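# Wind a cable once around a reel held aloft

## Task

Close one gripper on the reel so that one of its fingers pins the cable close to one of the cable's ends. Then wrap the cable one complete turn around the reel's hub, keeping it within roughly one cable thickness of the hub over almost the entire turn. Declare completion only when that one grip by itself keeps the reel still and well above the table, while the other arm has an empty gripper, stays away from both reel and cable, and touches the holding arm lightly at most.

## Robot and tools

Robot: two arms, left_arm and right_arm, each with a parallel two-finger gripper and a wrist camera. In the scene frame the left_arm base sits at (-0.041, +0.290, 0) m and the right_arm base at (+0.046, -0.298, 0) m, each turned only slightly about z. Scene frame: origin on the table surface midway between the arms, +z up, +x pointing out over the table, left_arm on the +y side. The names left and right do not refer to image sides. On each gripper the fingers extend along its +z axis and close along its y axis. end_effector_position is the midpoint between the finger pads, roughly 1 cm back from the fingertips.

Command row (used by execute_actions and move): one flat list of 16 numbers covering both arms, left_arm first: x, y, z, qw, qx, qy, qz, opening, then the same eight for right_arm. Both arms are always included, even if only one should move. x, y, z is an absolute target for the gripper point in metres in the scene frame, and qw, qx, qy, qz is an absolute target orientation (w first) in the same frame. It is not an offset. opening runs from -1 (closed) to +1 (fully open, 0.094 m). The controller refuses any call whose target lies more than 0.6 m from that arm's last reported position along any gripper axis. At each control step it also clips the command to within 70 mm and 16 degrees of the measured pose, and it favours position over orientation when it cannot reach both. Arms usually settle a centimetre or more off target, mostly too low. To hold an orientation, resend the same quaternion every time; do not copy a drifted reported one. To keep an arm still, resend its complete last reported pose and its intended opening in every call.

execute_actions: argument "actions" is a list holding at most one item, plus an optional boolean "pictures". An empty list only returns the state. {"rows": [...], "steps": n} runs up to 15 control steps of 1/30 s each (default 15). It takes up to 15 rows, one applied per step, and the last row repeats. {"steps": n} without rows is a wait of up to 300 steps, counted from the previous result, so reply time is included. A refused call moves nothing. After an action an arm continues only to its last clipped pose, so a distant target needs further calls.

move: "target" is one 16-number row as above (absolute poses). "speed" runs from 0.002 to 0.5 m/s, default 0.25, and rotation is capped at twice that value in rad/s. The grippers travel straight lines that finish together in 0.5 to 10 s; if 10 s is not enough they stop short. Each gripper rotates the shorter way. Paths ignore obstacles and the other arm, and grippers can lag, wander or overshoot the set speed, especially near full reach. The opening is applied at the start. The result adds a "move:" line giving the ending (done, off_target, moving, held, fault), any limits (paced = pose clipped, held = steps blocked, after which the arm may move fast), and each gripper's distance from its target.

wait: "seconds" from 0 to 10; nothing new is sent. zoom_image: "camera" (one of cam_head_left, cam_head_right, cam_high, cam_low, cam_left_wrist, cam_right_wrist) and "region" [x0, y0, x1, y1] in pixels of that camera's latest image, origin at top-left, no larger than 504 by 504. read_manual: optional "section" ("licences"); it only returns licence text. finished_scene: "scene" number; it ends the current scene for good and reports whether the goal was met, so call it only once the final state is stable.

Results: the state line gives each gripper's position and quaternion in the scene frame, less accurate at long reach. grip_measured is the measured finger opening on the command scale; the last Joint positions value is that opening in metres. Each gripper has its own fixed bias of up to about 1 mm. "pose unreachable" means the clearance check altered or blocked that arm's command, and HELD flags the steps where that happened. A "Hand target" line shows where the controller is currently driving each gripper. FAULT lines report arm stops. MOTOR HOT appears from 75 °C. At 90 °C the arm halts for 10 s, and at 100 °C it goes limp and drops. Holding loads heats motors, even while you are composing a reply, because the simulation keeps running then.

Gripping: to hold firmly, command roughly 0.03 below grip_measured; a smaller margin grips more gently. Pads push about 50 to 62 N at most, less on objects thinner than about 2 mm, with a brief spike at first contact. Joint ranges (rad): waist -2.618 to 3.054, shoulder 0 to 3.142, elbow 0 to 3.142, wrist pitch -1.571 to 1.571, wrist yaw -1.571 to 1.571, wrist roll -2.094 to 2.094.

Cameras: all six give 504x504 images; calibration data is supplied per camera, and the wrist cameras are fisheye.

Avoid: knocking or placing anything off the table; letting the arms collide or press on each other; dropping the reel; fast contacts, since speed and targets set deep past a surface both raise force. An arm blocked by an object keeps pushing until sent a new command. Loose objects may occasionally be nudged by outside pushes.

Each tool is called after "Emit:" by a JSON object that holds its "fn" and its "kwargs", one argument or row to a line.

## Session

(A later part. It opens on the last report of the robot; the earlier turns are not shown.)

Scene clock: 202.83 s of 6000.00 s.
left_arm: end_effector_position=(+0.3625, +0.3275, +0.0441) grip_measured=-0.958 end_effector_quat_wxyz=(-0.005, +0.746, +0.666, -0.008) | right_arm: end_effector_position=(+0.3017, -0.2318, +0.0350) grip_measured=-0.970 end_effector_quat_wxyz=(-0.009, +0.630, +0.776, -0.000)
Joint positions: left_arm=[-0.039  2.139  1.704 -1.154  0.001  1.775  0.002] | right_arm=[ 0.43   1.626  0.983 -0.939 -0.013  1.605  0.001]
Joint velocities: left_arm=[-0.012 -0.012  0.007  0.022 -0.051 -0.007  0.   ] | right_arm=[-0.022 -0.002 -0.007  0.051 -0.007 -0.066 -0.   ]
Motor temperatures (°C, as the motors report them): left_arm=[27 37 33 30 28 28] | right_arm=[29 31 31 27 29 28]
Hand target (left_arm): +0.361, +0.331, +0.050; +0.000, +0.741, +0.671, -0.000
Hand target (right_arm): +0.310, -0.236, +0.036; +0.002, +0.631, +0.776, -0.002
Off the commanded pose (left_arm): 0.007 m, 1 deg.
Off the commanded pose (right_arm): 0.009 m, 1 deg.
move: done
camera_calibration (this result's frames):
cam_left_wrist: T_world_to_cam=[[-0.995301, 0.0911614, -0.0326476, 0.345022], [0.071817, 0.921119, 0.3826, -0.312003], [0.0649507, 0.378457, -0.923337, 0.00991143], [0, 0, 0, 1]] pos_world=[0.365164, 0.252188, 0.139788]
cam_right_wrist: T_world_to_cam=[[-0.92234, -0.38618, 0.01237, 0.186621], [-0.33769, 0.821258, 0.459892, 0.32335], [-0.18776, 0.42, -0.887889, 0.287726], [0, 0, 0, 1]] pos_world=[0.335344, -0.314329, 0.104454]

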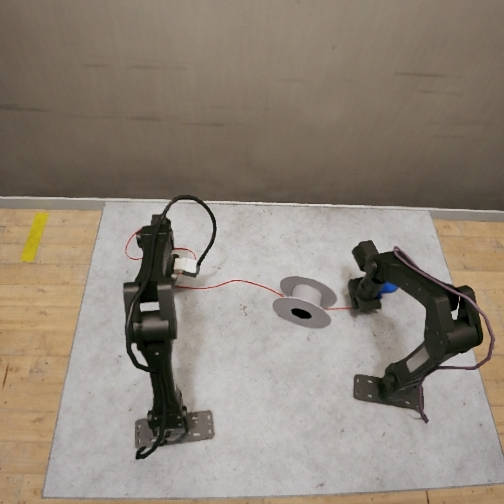

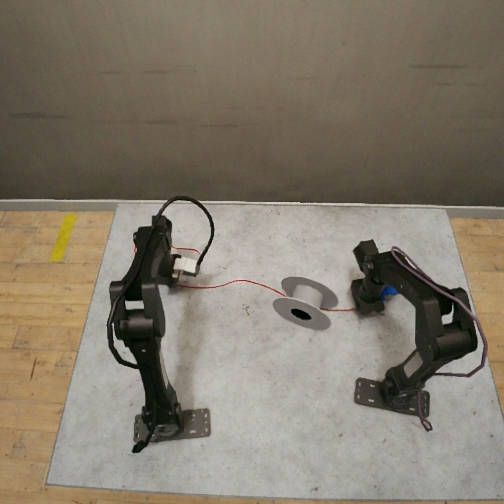

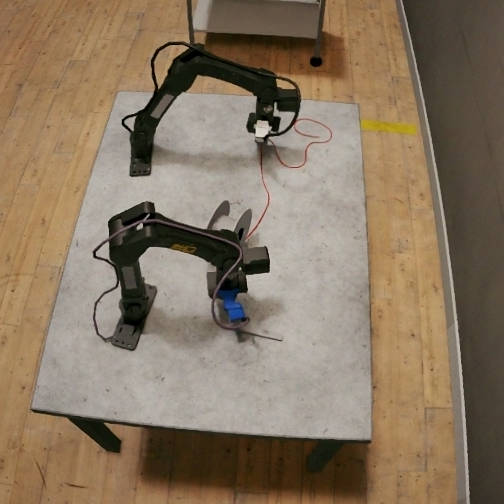

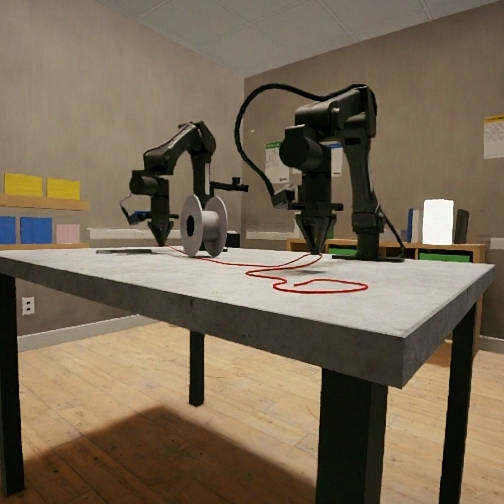

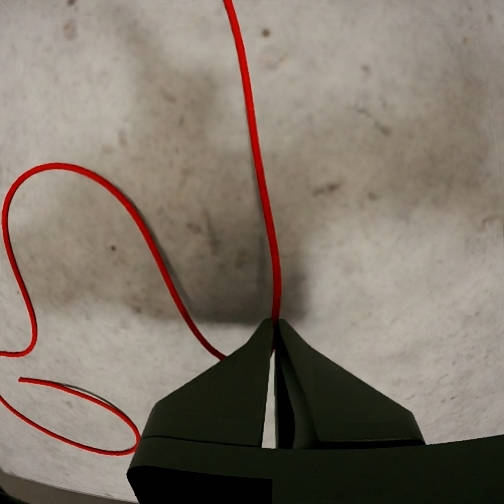

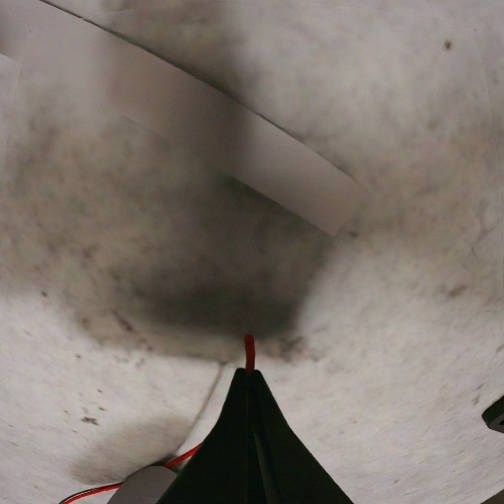

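Emit:
{"fn": "move", "kwargs": {
  "target": [0.39,0.36,0.1,0,0.78,0.62,0,-0.99,0.25,-0.2,0.08,0,0.63,0.775,0,-0.99],
  "speed": 0.06
}}

Scene clock: 209.90 s of 6000.00 s.
left_arm: end_effector_position=(+0.3887, +0.3551, +0.0959) grip_measured=-0.958 end_effector_quat_wxyz=(+0.001, +0.784, +0.621, -0.001) | right_arm: end_effector_position=(+0.2583, -0.1961, +0.0792) grip_measured=-0.970 end_effector_quat_wxyz=(-0.002, +0.631, +0.775, +0.012)
Joint positions: left_arm=[ 0.019  2.236  2.068 -1.403  0.001  1.951  0.002] | right_arm=[ 0.623  1.433  0.983 -1.101 -0.013  1.801  0.001]
Joint velocities: left_arm=[-0.012 -0.012 -0.012 -0.022 -0.037  0.051 -0.   ] | right_arm=[ 0.002  0.002 -0.007  0.037 -0.007  0.037  0.   ]
Motor temperatures (°C, as the motors report them): left_arm=[27 37 33 30 28 28] | right_arm=[29 31 31 27 29 28]
Hand target (left_arm): +0.390, +0.360, +0.100; +0.000, +0.783, +0.622, +0.001
Hand target (right_arm): +0.249, -0.199, +0.079; -0.002, +0.631, +0.776, +0.002
Off the commanded pose (left_arm): 0.006 m, 0 deg.
Off the commanded pose (right_arm): 0.009 m, 1 deg.
move: done
camera_calibration (this result's frames):
cam_left_wrist: T_world_to_cam=[[-0.977034, 0.207184, -0.0497908, 0.323614], [0.172609, 0.906554, 0.385183, -0.393436], [0.124942, 0.367743, -0.921496, 0.0258792], [0, 0, 0, 1]] pos_world=[0.380859, 0.280107, 0.191506]
cam_right_wrist: T_world_to_cam=[[-0.923334, -0.383704, -0.0150002, 0.162721], [-0.347244, 0.817646, 0.459214, 0.260855], [-0.163937, 0.429217, -0.888199, 0.2995], [0, 0, 0, 1]] pos_world=[0.289926, -0.279401, 0.148668]

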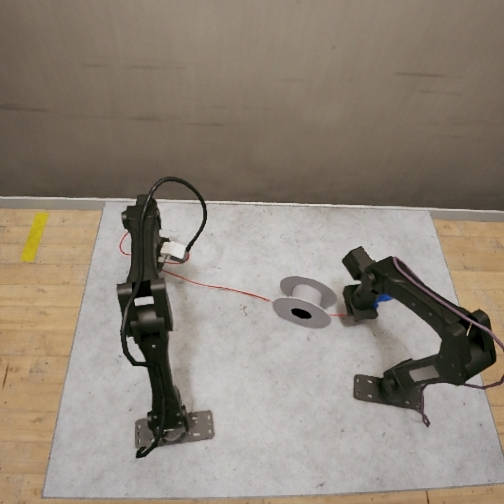

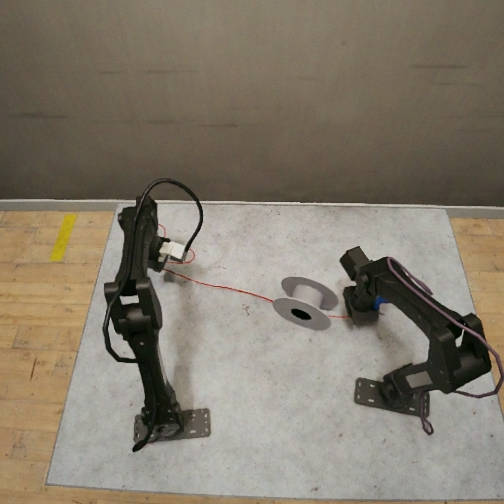

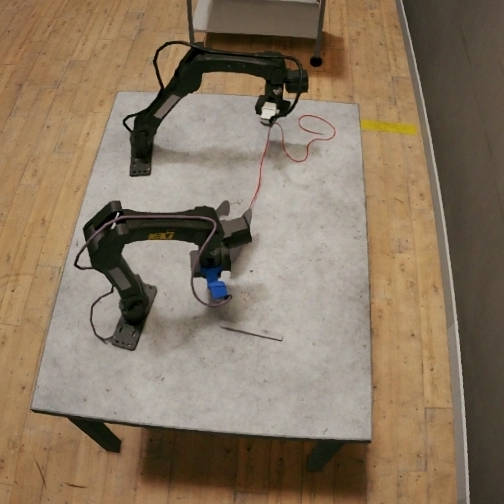

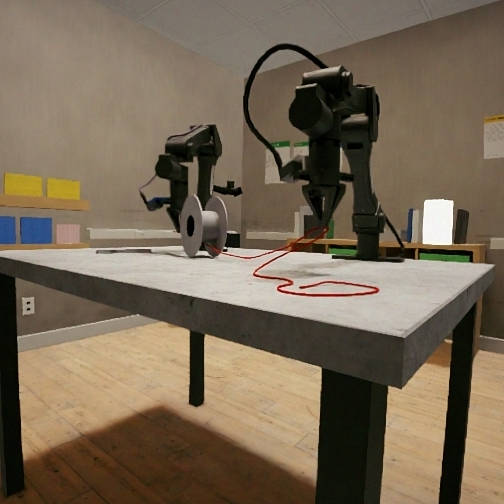

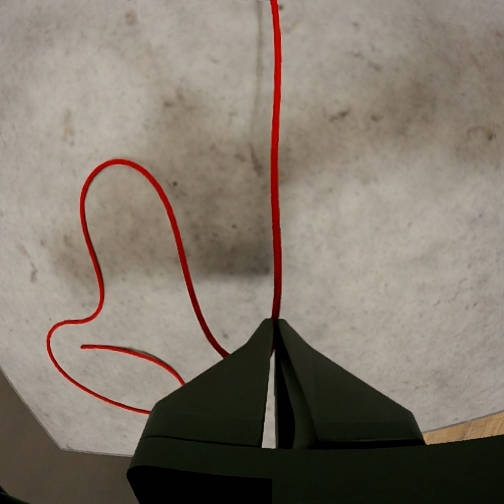

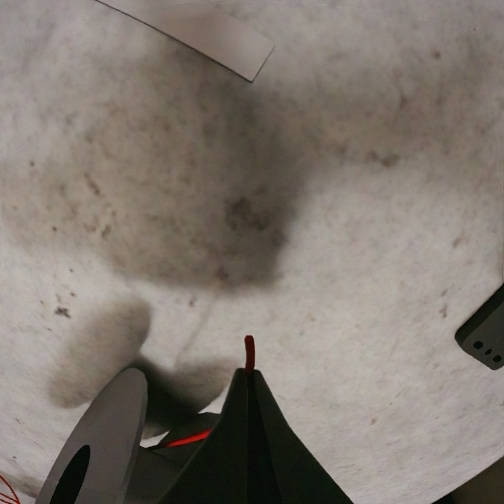

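Emit:
{"fn": "move", "kwargs": {
  "target": [0.38,0.32,0.1,0,0.78,0.62,0,-0.99,0.25,-0.17,0.2,0.1,0,0.99,0,-0.99],
  "speed": 0.15
}}

Emit:
{"fn": "move", "kwargs": {
  "target": [0.38,0.32,0.1,0,0.78,0.62,0,-0.99,0.265,-0.085,0.215,0.314,-0.527,0.758,0.218,-0.99],
  "speed": 0.15
}}

Scene clock: 230.47 s of 6000.00 s.
left_arm: end_effector_position=(+0.3808, +0.3239, +0.0934) grip_measured=-0.958 end_effector_quat_wxyz=(-0.005, +0.782, +0.624, -0.008) | right_arm: end_effector_position=(+0.2482, -0.1692, +0.1894) grip_measured=-0.969 end_effector_quat_wxyz=(+0.082, +0.009, +0.997, -0.000)
Joint positions: left_arm=[-0.051  2.201  2.    -1.389  0.001  1.873  0.002] | right_arm=[ 0.827  1.347  1.342 -1.435  0.099  0.649  0.001]
Joint velocities: left_arm=[-0.002 -0.017  0.012 -0.037  0.095  0.081  0.001] | right_arm=[-0.007 -0.002  0.007 -0.022 -0.037 -0.007  0.002]
Motor temperatures (°C, as the motors report them): left_arm=[27 38 33 30 28 28] | right_arm=[29 32 31 27 29 28]
Hand target (left_arm): +0.379, +0.320, +0.100; -0.000, +0.783, +0.622, -0.001
Hand target (right_arm): +0.248, -0.170, +0.200; +0.099, +0.001, +0.995, +0.002
Off the commanded pose (left_arm): 0.008 m, 1 deg.
Off the commanded pose (right_arm): 0.011 m, 2 deg.
After step 180, 9.50 s passed at rest.
move: off_target (right_arm)
camera_calibration (this result's frames):
cam_left_wrist: T_world_to_cam=[[-0.979262, 0.200039, -0.0320878, 0.323705], [0.173071, 0.908323, 0.380784, -0.363169], [0.105318, 0.367334, -0.924107, 0.0438551], [0, 0, 0, 1]] pos_world=[0.375227, 0.249012, 0.189203]
cam_right_wrist: T_world_to_cam=[[0.168009, -0.985221, 0.0333554, -0.216396], [-0.942908, -0.150739, 0.29699, 0.199538], [-0.287573, -0.0813481, -0.954298, 0.341004], [0, 0, 0, 1]] pos_world=[0.322566, -0.15538, 0.273377]

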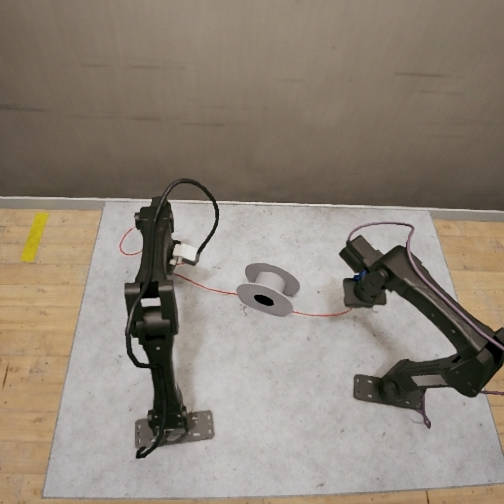

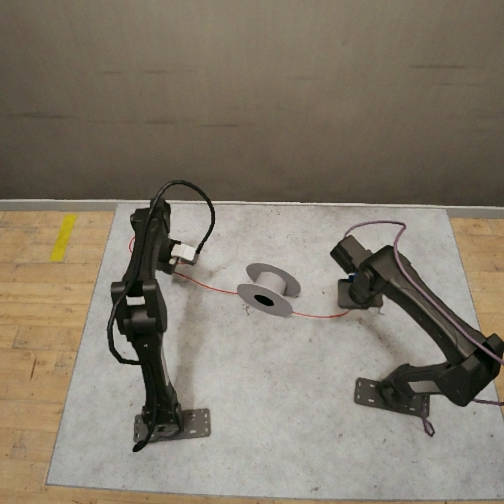

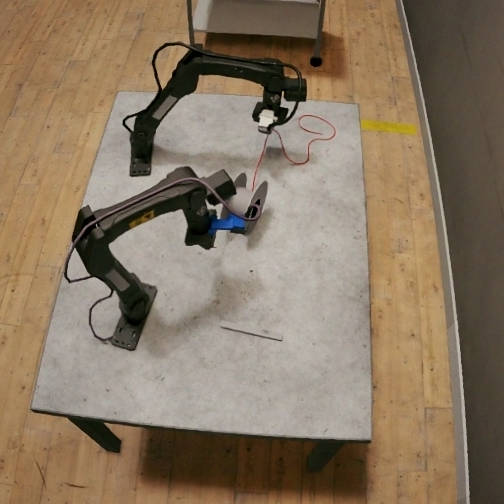

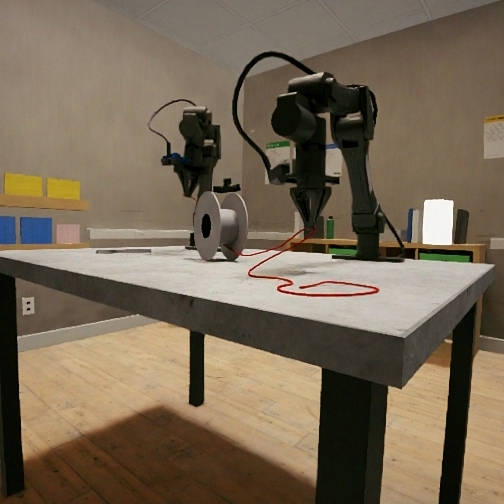

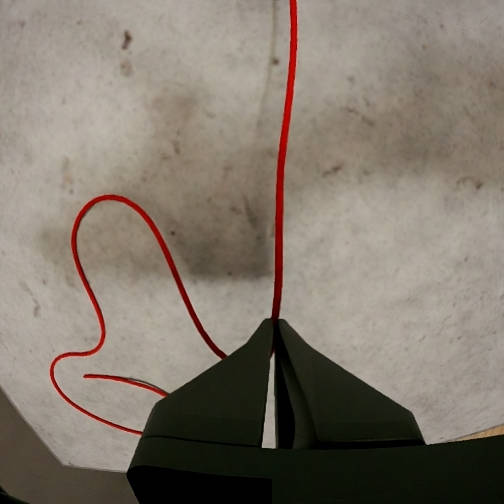

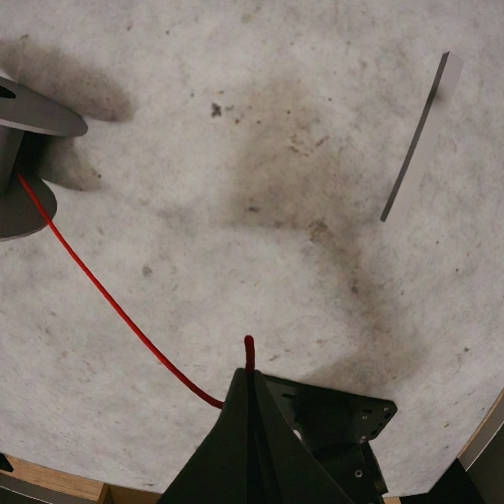

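Scene clock: 235.50 s of 6000.00 s.
left_arm: end_effector_position=(+0.3810, +0.3240, +0.0934) grip_measured=-0.958 end_effector_quat_wxyz=(-0.004, +0.782, +0.624, -0.008) | right_arm: end_effector_position=(+0.2658, -0.0853, +0.2197) grip_measured=-0.969 end_effector_quat_wxyz=(+0.320, -0.526, +0.761, +0.205)
Joint positions: left_arm=[-0.051  2.201  2.    -1.388  0.001  1.873  0.002] | right_arm=[ 0.701  1.123  1.064 -0.851 -0.447 -0.542  0.001]
Joint velocities: left_arm=[-0.012  0.017  0.007  0.022  0.037  0.051  0.   ] | right_arm=[-0.017  0.002  0.007 -0.066 -0.037 -0.037  0.   ]
Motor temperatures (°C, as the motors report them): left_arm=[27 38 33 30 28 28] | right_arm=[29 32 31 28 29 28]
Hand target (left_arm): +0.380, +0.320, +0.100; -0.000, +0.783, +0.622, -0.000
Hand target (right_arm): +0.264, -0.086, +0.217; +0.318, -0.527, +0.759, +0.213
Off the commanded pose (left_arm): 0.008 m, 1 deg.
Off the commanded pose (right_arm): 0.005 m, 2 deg.
move: done
camera_calibration (this result's frames):
cam_left_wrist: T_world_to_cam=[[-0.979238, 0.200041, -0.0328206, 0.323945], [0.172781, 0.9083, 0.38097, -0.363114], [0.106021, 0.367389, -0.924005, 0.043531], [0, 0, 0, 1]] pos_world=[0.375343, 0.249021, 0.18919]
cam_right_wrist: T_world_to_cam=[[0.959558, -0.232445, 0.158803, -0.311477], [-0.178583, -0.938688, -0.294912, 0.0794609], [0.217617, 0.254625, -0.942236, 0.273577], [0, 0, 0, 1]] pos_world=[0.253536, -0.067472, 0.330672]

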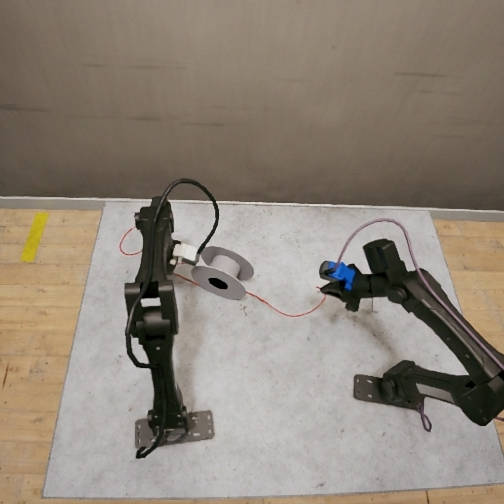

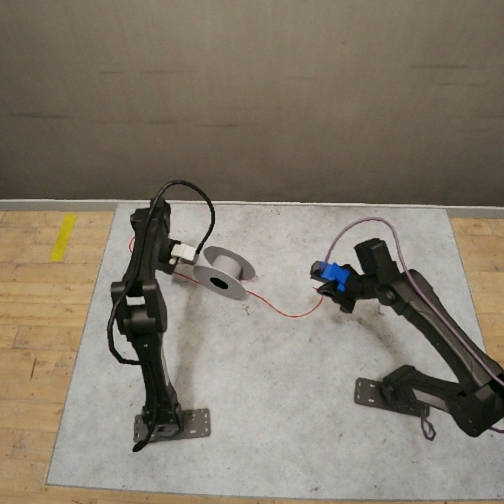

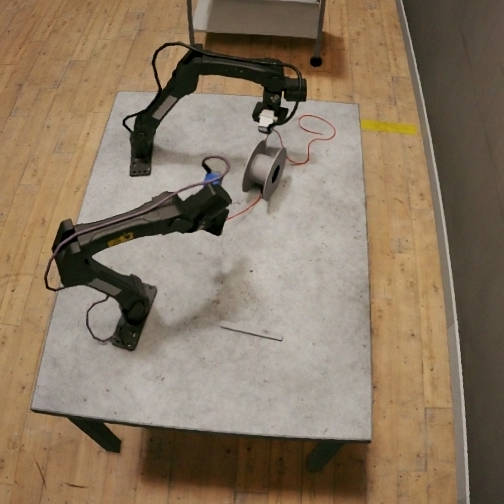

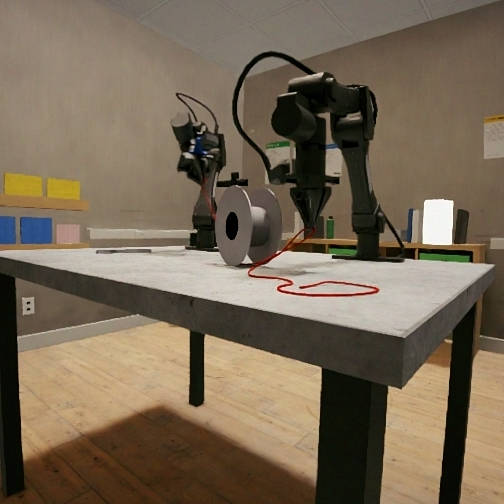

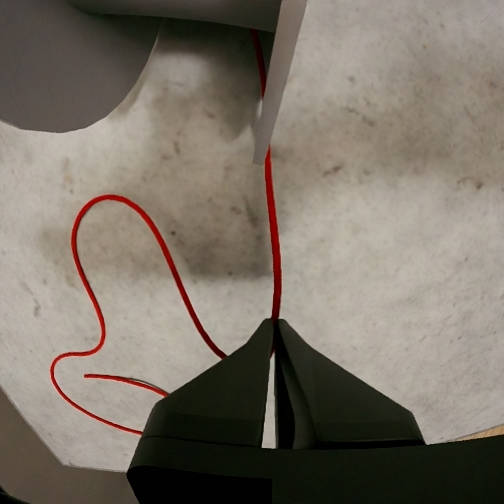

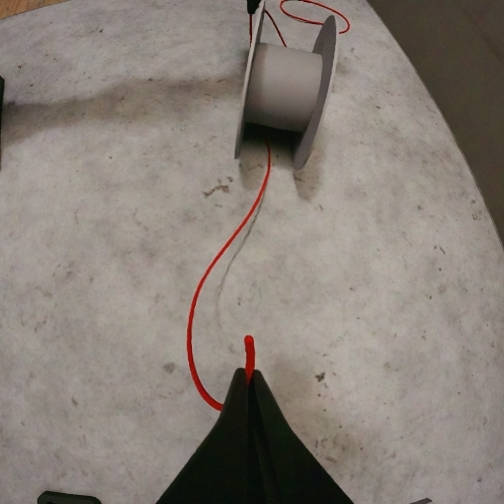

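Emit:
{"fn": "move", "kwargs": {
  "target": [0.41,0.29,0.29,0.1,0.78,0.62,0,-0.99,0.28,-0.085,0.215,0.314,-0.527,0.758,0.218,-0.99],
  "speed": 0.07
}}

Scene clock: 244.10 s of 6000.00 s.
left_arm: end_effector_position=(+0.4136, +0.2957, +0.2715) grip_measured=-0.958 end_effector_quat_wxyz=(+0.183, +0.757, +0.616, +0.118) | right_arm: end_effector_position=(+0.2761, -0.0874, +0.2092) grip_measured=-0.969 end_effector_quat_wxyz=(+0.308, -0.527, +0.763, +0.210)
Joint positions: left_arm=[-0.057  2.099  2.499 -1.56   0.161  1.816  0.002] | right_arm=[ 0.66   1.173  1.064 -0.843 -0.481 -0.581  0.001]
Joint velocities: left_arm=[ 0.002 -0.022  0.002 -0.022  0.007  0.022 -0.   ] | right_arm=[ 0.007 -0.007 -0.022 -0.007  0.037  0.095 -0.   ]
Motor temperatures (°C, as the motors report them): left_arm=[27 39 33 30 28 28] | right_arm=[29 31 31 28 29 28]
Hand target (left_arm): +0.409, +0.290, +0.289; +0.199, +0.755, +0.611, +0.128
Hand target (right_arm): +0.280, -0.085, +0.215; +0.314, -0.528, +0.759, +0.217
Off the commanded pose (left_arm): 0.020 m, 17 deg; orientation clipped at the last step of the last action.
Off the commanded pose (right_arm): 0.007 m, 1 deg.
joint sent to its limit (left arm) — the command would take joint 4 (wrist pitch) past its lower limit, so that joint was sent only as far as its limit.
move: off_target (left_arm); limits=paced
camera_calibration (this result's frames):
cam_left_wrist: T_world_to_cam=[[-0.872383, 0.147111, -0.466162, 0.456539], [0.00582411, 0.956701, 0.291015, -0.331725], [0.488789, 0.251162, -0.835466, 0.067009], [0, 0, 0, 1]] pos_world=[0.367455, 0.23337, 0.365342]
cam_right_wrist: T_world_to_cam=[[0.964947, -0.223962, 0.136813, -0.316278], [-0.178073, -0.941674, -0.285552, 0.0737938], [0.192786, 0.25118, -0.948547, 0.269866], [0, 0, 0, 1]] pos_world=[0.266306, -0.0691294, 0.320323]

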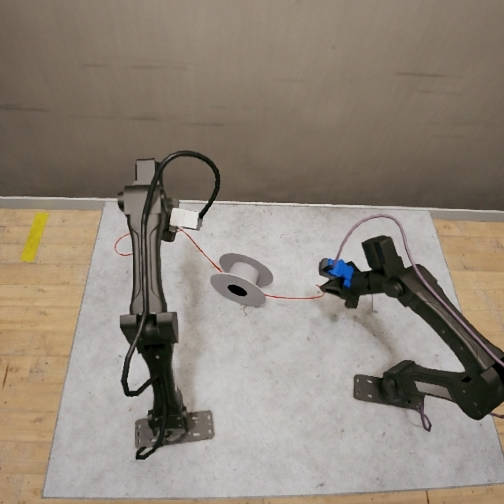

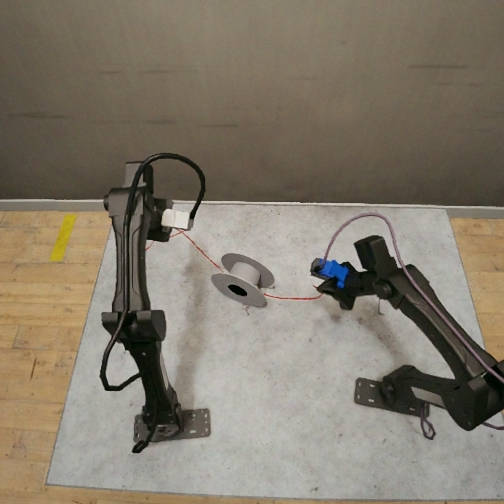

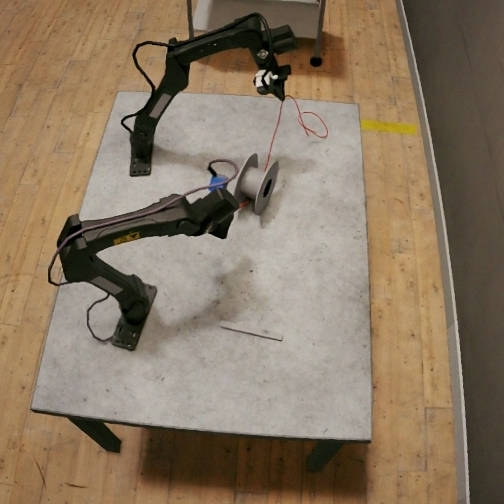

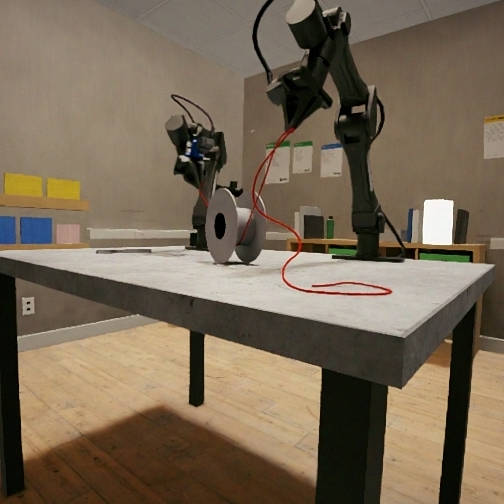

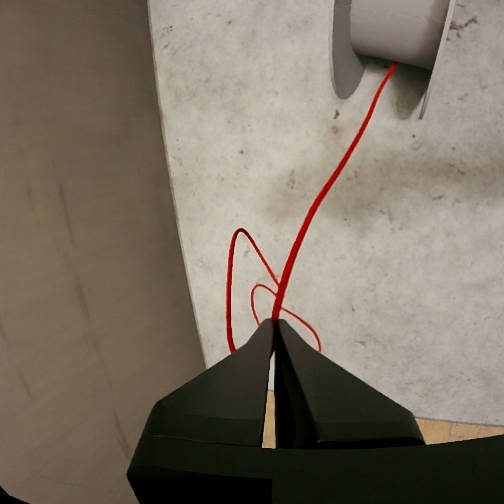

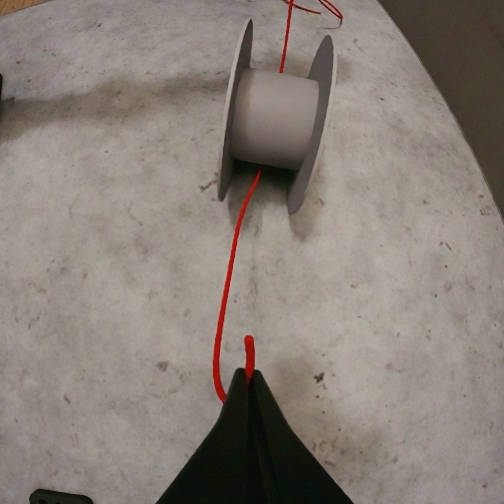

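Emit:
{"fn": "execute_actions", "kwargs": {
  "actions": [
    {"rows":[[0.41,0.29,0.29,0.19,0.755,0.61,0.12,0.3,0.28,-0.085,0.205,0.314,-0.527,0.758,0.218,-0.99]],"steps":15}
  ],
  "pictures": false
}}

Emit:
{"fn": "move", "kwargs": {
  "target": [0.33,0.19,0.25,-0.246,-0.544,0.782,-0.171,0,0.28,-0.085,0.205,0.314,-0.527,0.758,0.218,-0.99],
  "speed": 0.4
}}

Scene clock: 250.60 s of 6000.00 s.
left_arm: end_effector_position=(+0.4136, +0.2955, +0.2715) grip_measured=+0.297 end_effector_quat_wxyz=(+0.183, +0.757, +0.616, +0.118) | right_arm: end_effector_position=(+0.2806, -0.0849, +0.2111) grip_measured=-0.969 end_effector_quat_wxyz=(+0.321, -0.528, +0.758, +0.209)
Joint positions: left_arm=[-0.057  2.099  2.499 -1.56   0.162  1.815  0.061] | right_arm=[ 0.66   1.173  1.057 -0.808 -0.483 -0.581  0.001]
Joint velocities: left_arm=[-0.007 -0.007 -0.002 -0.095 -0.066  0.007  0.   ] | right_arm=[-0.002 -0.002  0.002  0.022  0.022  0.022 -0.001]
Motor temperatures (°C, as the motors report them): left_arm=[27 38 33 30 28 28] | right_arm=[29 31 31 29 29 28]
Hand target (left_arm): +0.409, +0.290, +0.289; +0.198, +0.755, +0.611, +0.130
Hand target (right_arm): +0.280, -0.085, +0.205; +0.314, -0.527, +0.759, +0.218
Off the commanded pose (left_arm): 0.020 m, 1 deg.
Off the commanded pose (right_arm): 0.006 m, 1 deg.
joint sent to its limit (left arm) — the command would take joint 4 (wrist pitch) past its lower limit, so that joint was sent only as far as its limit.
Steps of this call (steps 1 to 180: nothing new was sent; steps 181 to 195: all 15 steps of this action). Readings (end_effector_position):
181: left_arm (+0.4136, +0.2955, +0.2715) | right_arm (+0.2765, -0.0871, +0.2094)
182: left_arm (+0.4136, +0.2955, +0.2715) | right_arm (+0.2774, -0.0866, +0.2096)
184: left_arm (+0.4136, +0.2955, +0.2715) | right_arm (+0.2785, -0.0861, +0.2096)
188: left_arm (+0.4136, +0.2955, +0.2715) | right_arm (+0.2798, -0.0854, +0.2103)
195: the state above

Scene clock: 255.80 s of 6000.00 s.
left_arm: end_effector_position=(+0.3351, +0.1892, +0.2471) grip_measured=+0.003 end_effector_quat_wxyz=(-0.129, -0.574, +0.759, -0.278) | right_arm: end_effector_position=(+0.2810, -0.0846, +0.2114) grip_measured=-0.969 end_effector_quat_wxyz=(+0.322, -0.528, +0.757, +0.209)
Joint positions: left_arm=[-0.131  1.917  2.06  -1.564  0.606 -1.343  0.047] | right_arm=[ 0.66   1.173  1.057 -0.805 -0.483 -0.581  0.001]
Joint velocities: left_arm=[-0.012 -0.022 -0.007 -0.037 -0.037 -0.007  0.   ] | right_arm=[-0.007  0.002 -0.007  0.051 -0.022  0.007  0.   ]
Motor temperatures (°C, as the motors report them): left_arm=[27 38 33 30 28 28] | right_arm=[29 31 31 29 29 28]
Hand target (left_arm): +0.328, +0.191, +0.251; -0.135, -0.581, +0.753, -0.280
Hand target (right_arm): +0.280, -0.085, +0.205; +0.314, -0.527, +0.759, +0.218
Off the commanded pose (left_arm): 0.006 m, 19 deg; orientation clipped at the last step of the last action.
Off the commanded pose (right_arm): 0.007 m, 1 deg.
joint sent to its limit (left arm) — the command would take joint 4 (wrist pitch) past its lower limit, so that joint was sent only as far as its limit.
move: off_target (left_arm); limits=paced
camera_calibration (this result's frames):
cam_left_wrist: T_world_to_cam=[[0.9551, -0.196775, 0.221502, -0.324915], [-0.293439, -0.5249, 0.798983, 0.0327429], [-0.0409541, -0.828106, -0.559073, 0.425248], [0, 0, 0, 1]] pos_world=[0.33735, 0.305402, 0.283553]
cam_right_wrist: T_world_to_cam=[[0.961317, -0.225246, 0.158538, -0.32439], [-0.169574, -0.93753, -0.303779, 0.0797325], [0.21706, 0.265144, -0.939459, 0.262759], [0, 0, 0, 1]] pos_world=[0.268328, -0.067985, 0.322501]

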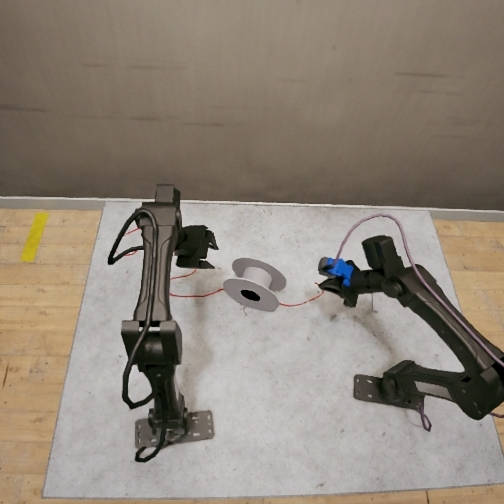

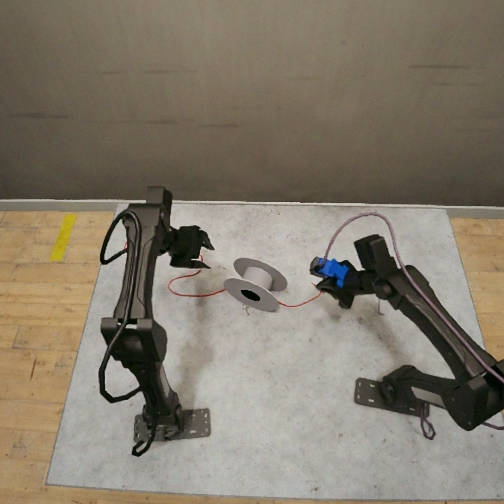

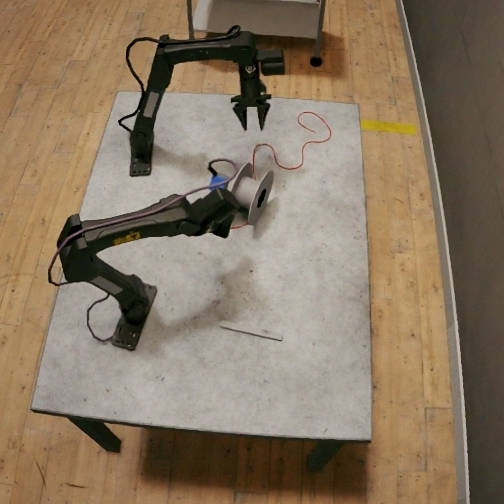

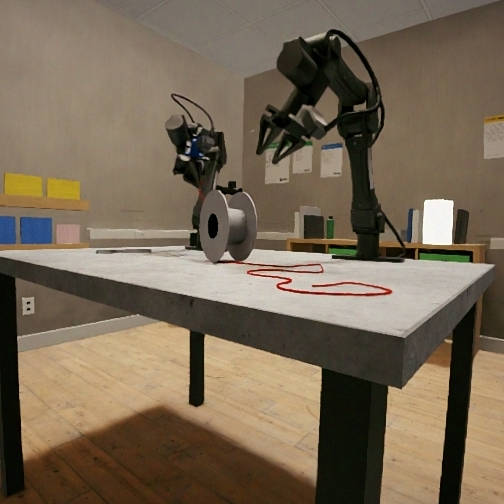

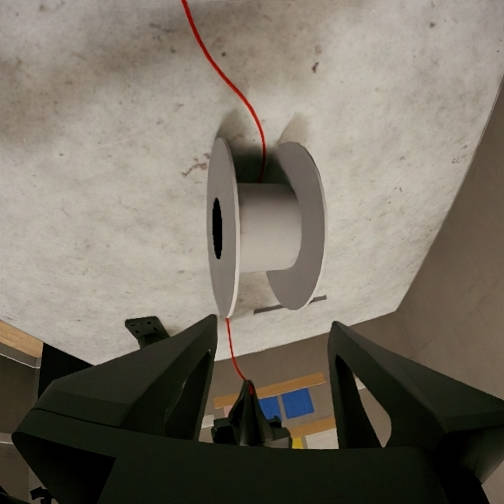

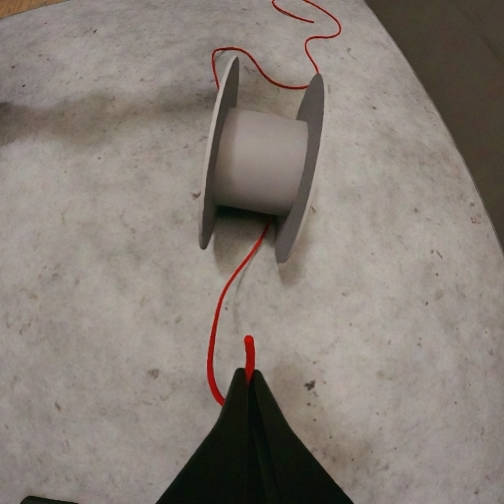

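Emit:
{"fn": "move", "kwargs": {
  "target": [0.30,0.085,0.205,-0.1,-0.57,0.81,-0.1,0,0.27,-0.11,0.205,0.314,-0.527,0.758,0.218,-0.99],
  "speed": 0.2
}}

Scene clock: 259.77 s of 6000.00 s.
left_arm: end_effector_position=(+0.2945, +0.0845, +0.1989) grip_measured=+0.003 end_effector_quat_wxyz=(-0.099, -0.569, +0.809, -0.110) | right_arm: end_effector_position=(+0.2783, -0.1073, +0.2047) grip_measured=-0.969 end_effector_quat_wxyz=(+0.317, -0.529, +0.760, +0.207)
Joint positions: left_arm=[-0.555  1.996  2.078 -1.561  0.284 -1.665  0.047] | right_arm=[ 0.568  1.141  1.026 -0.858 -0.531 -0.669  0.001]
Joint velocities: left_arm=[ 0.002 -0.022  0.022  0.037 -0.022 -0.007 -0.   ] | right_arm=[-0.002 -0.017 -0.017  0.007  0.037  0.037 -0.001]
Motor temperatures (°C, as the motors report them): left_arm=[27 38 33 30 28 28] | right_arm=[29 31 31 29 29 28]
Hand target (left_arm): +0.297, +0.085, +0.204; -0.093, -0.572, +0.807, -0.112
Hand target (right_arm): +0.270, -0.110, +0.204; +0.314, -0.528, +0.759, +0.217
Off the commanded pose (left_arm): 0.008 m, 1 deg.
Off the commanded pose (right_arm): 0.009 m, 1 deg.
joint sent to its limit (left arm) — the command would take joint 4 (wrist pitch) past its lower limit, so that joint was sent only as far as its limit.
move: done
camera_calibration (this result's frames):
cam_left_wrist: T_world_to_cam=[[0.946649, -0.322062, 0.0114857, -0.24123], [-0.255481, -0.728265, 0.635893, 0.0428877], [-0.196432, -0.604902, -0.771692, 0.379075], [0, 0, 0, 1]] pos_world=[0.313779, 0.182846, 0.268027]
cam_right_wrist: T_world_to_cam=[[0.962104, -0.224835, 0.154287, -0.32517], [-0.172477, -0.940018, -0.294309, 0.054596], [0.211203, 0.256545, -0.943174, 0.264532], [0, 0, 0, 1]] pos_world=[0.266394, -0.0896528, 0.315737]

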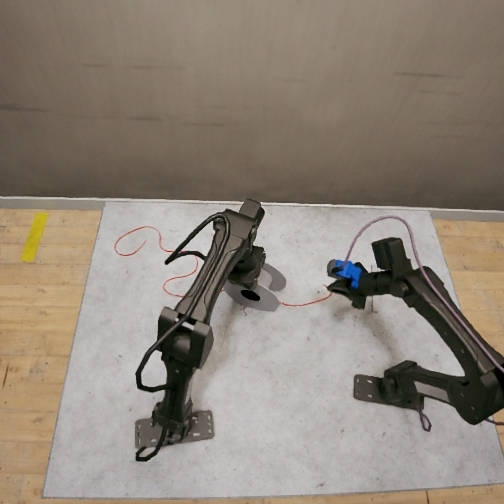

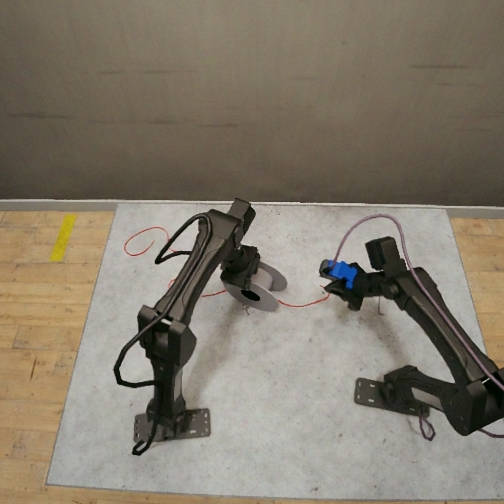

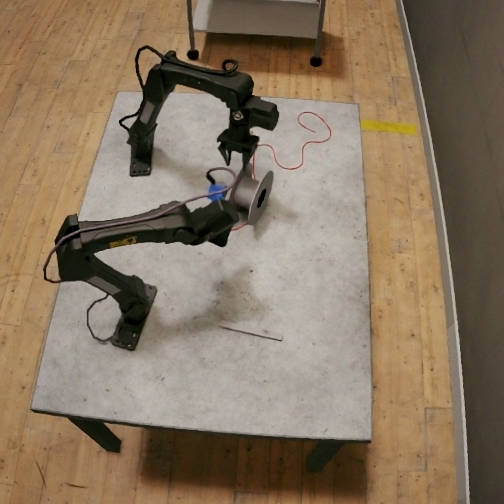

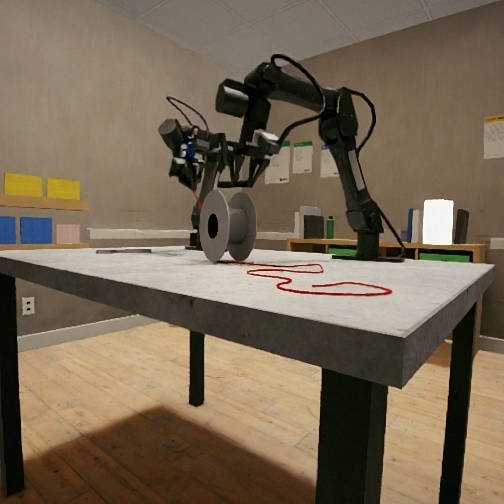

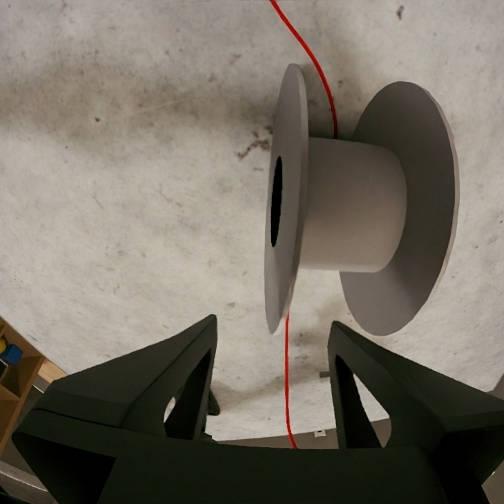

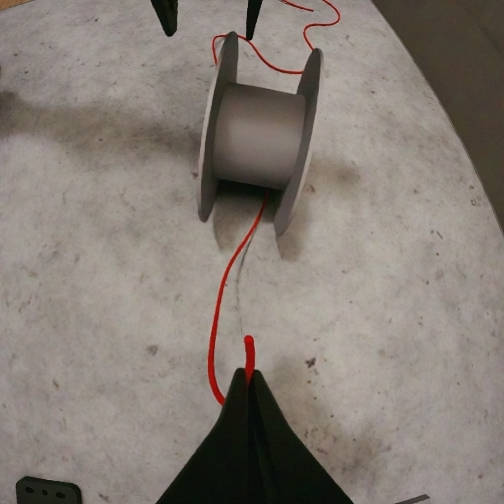

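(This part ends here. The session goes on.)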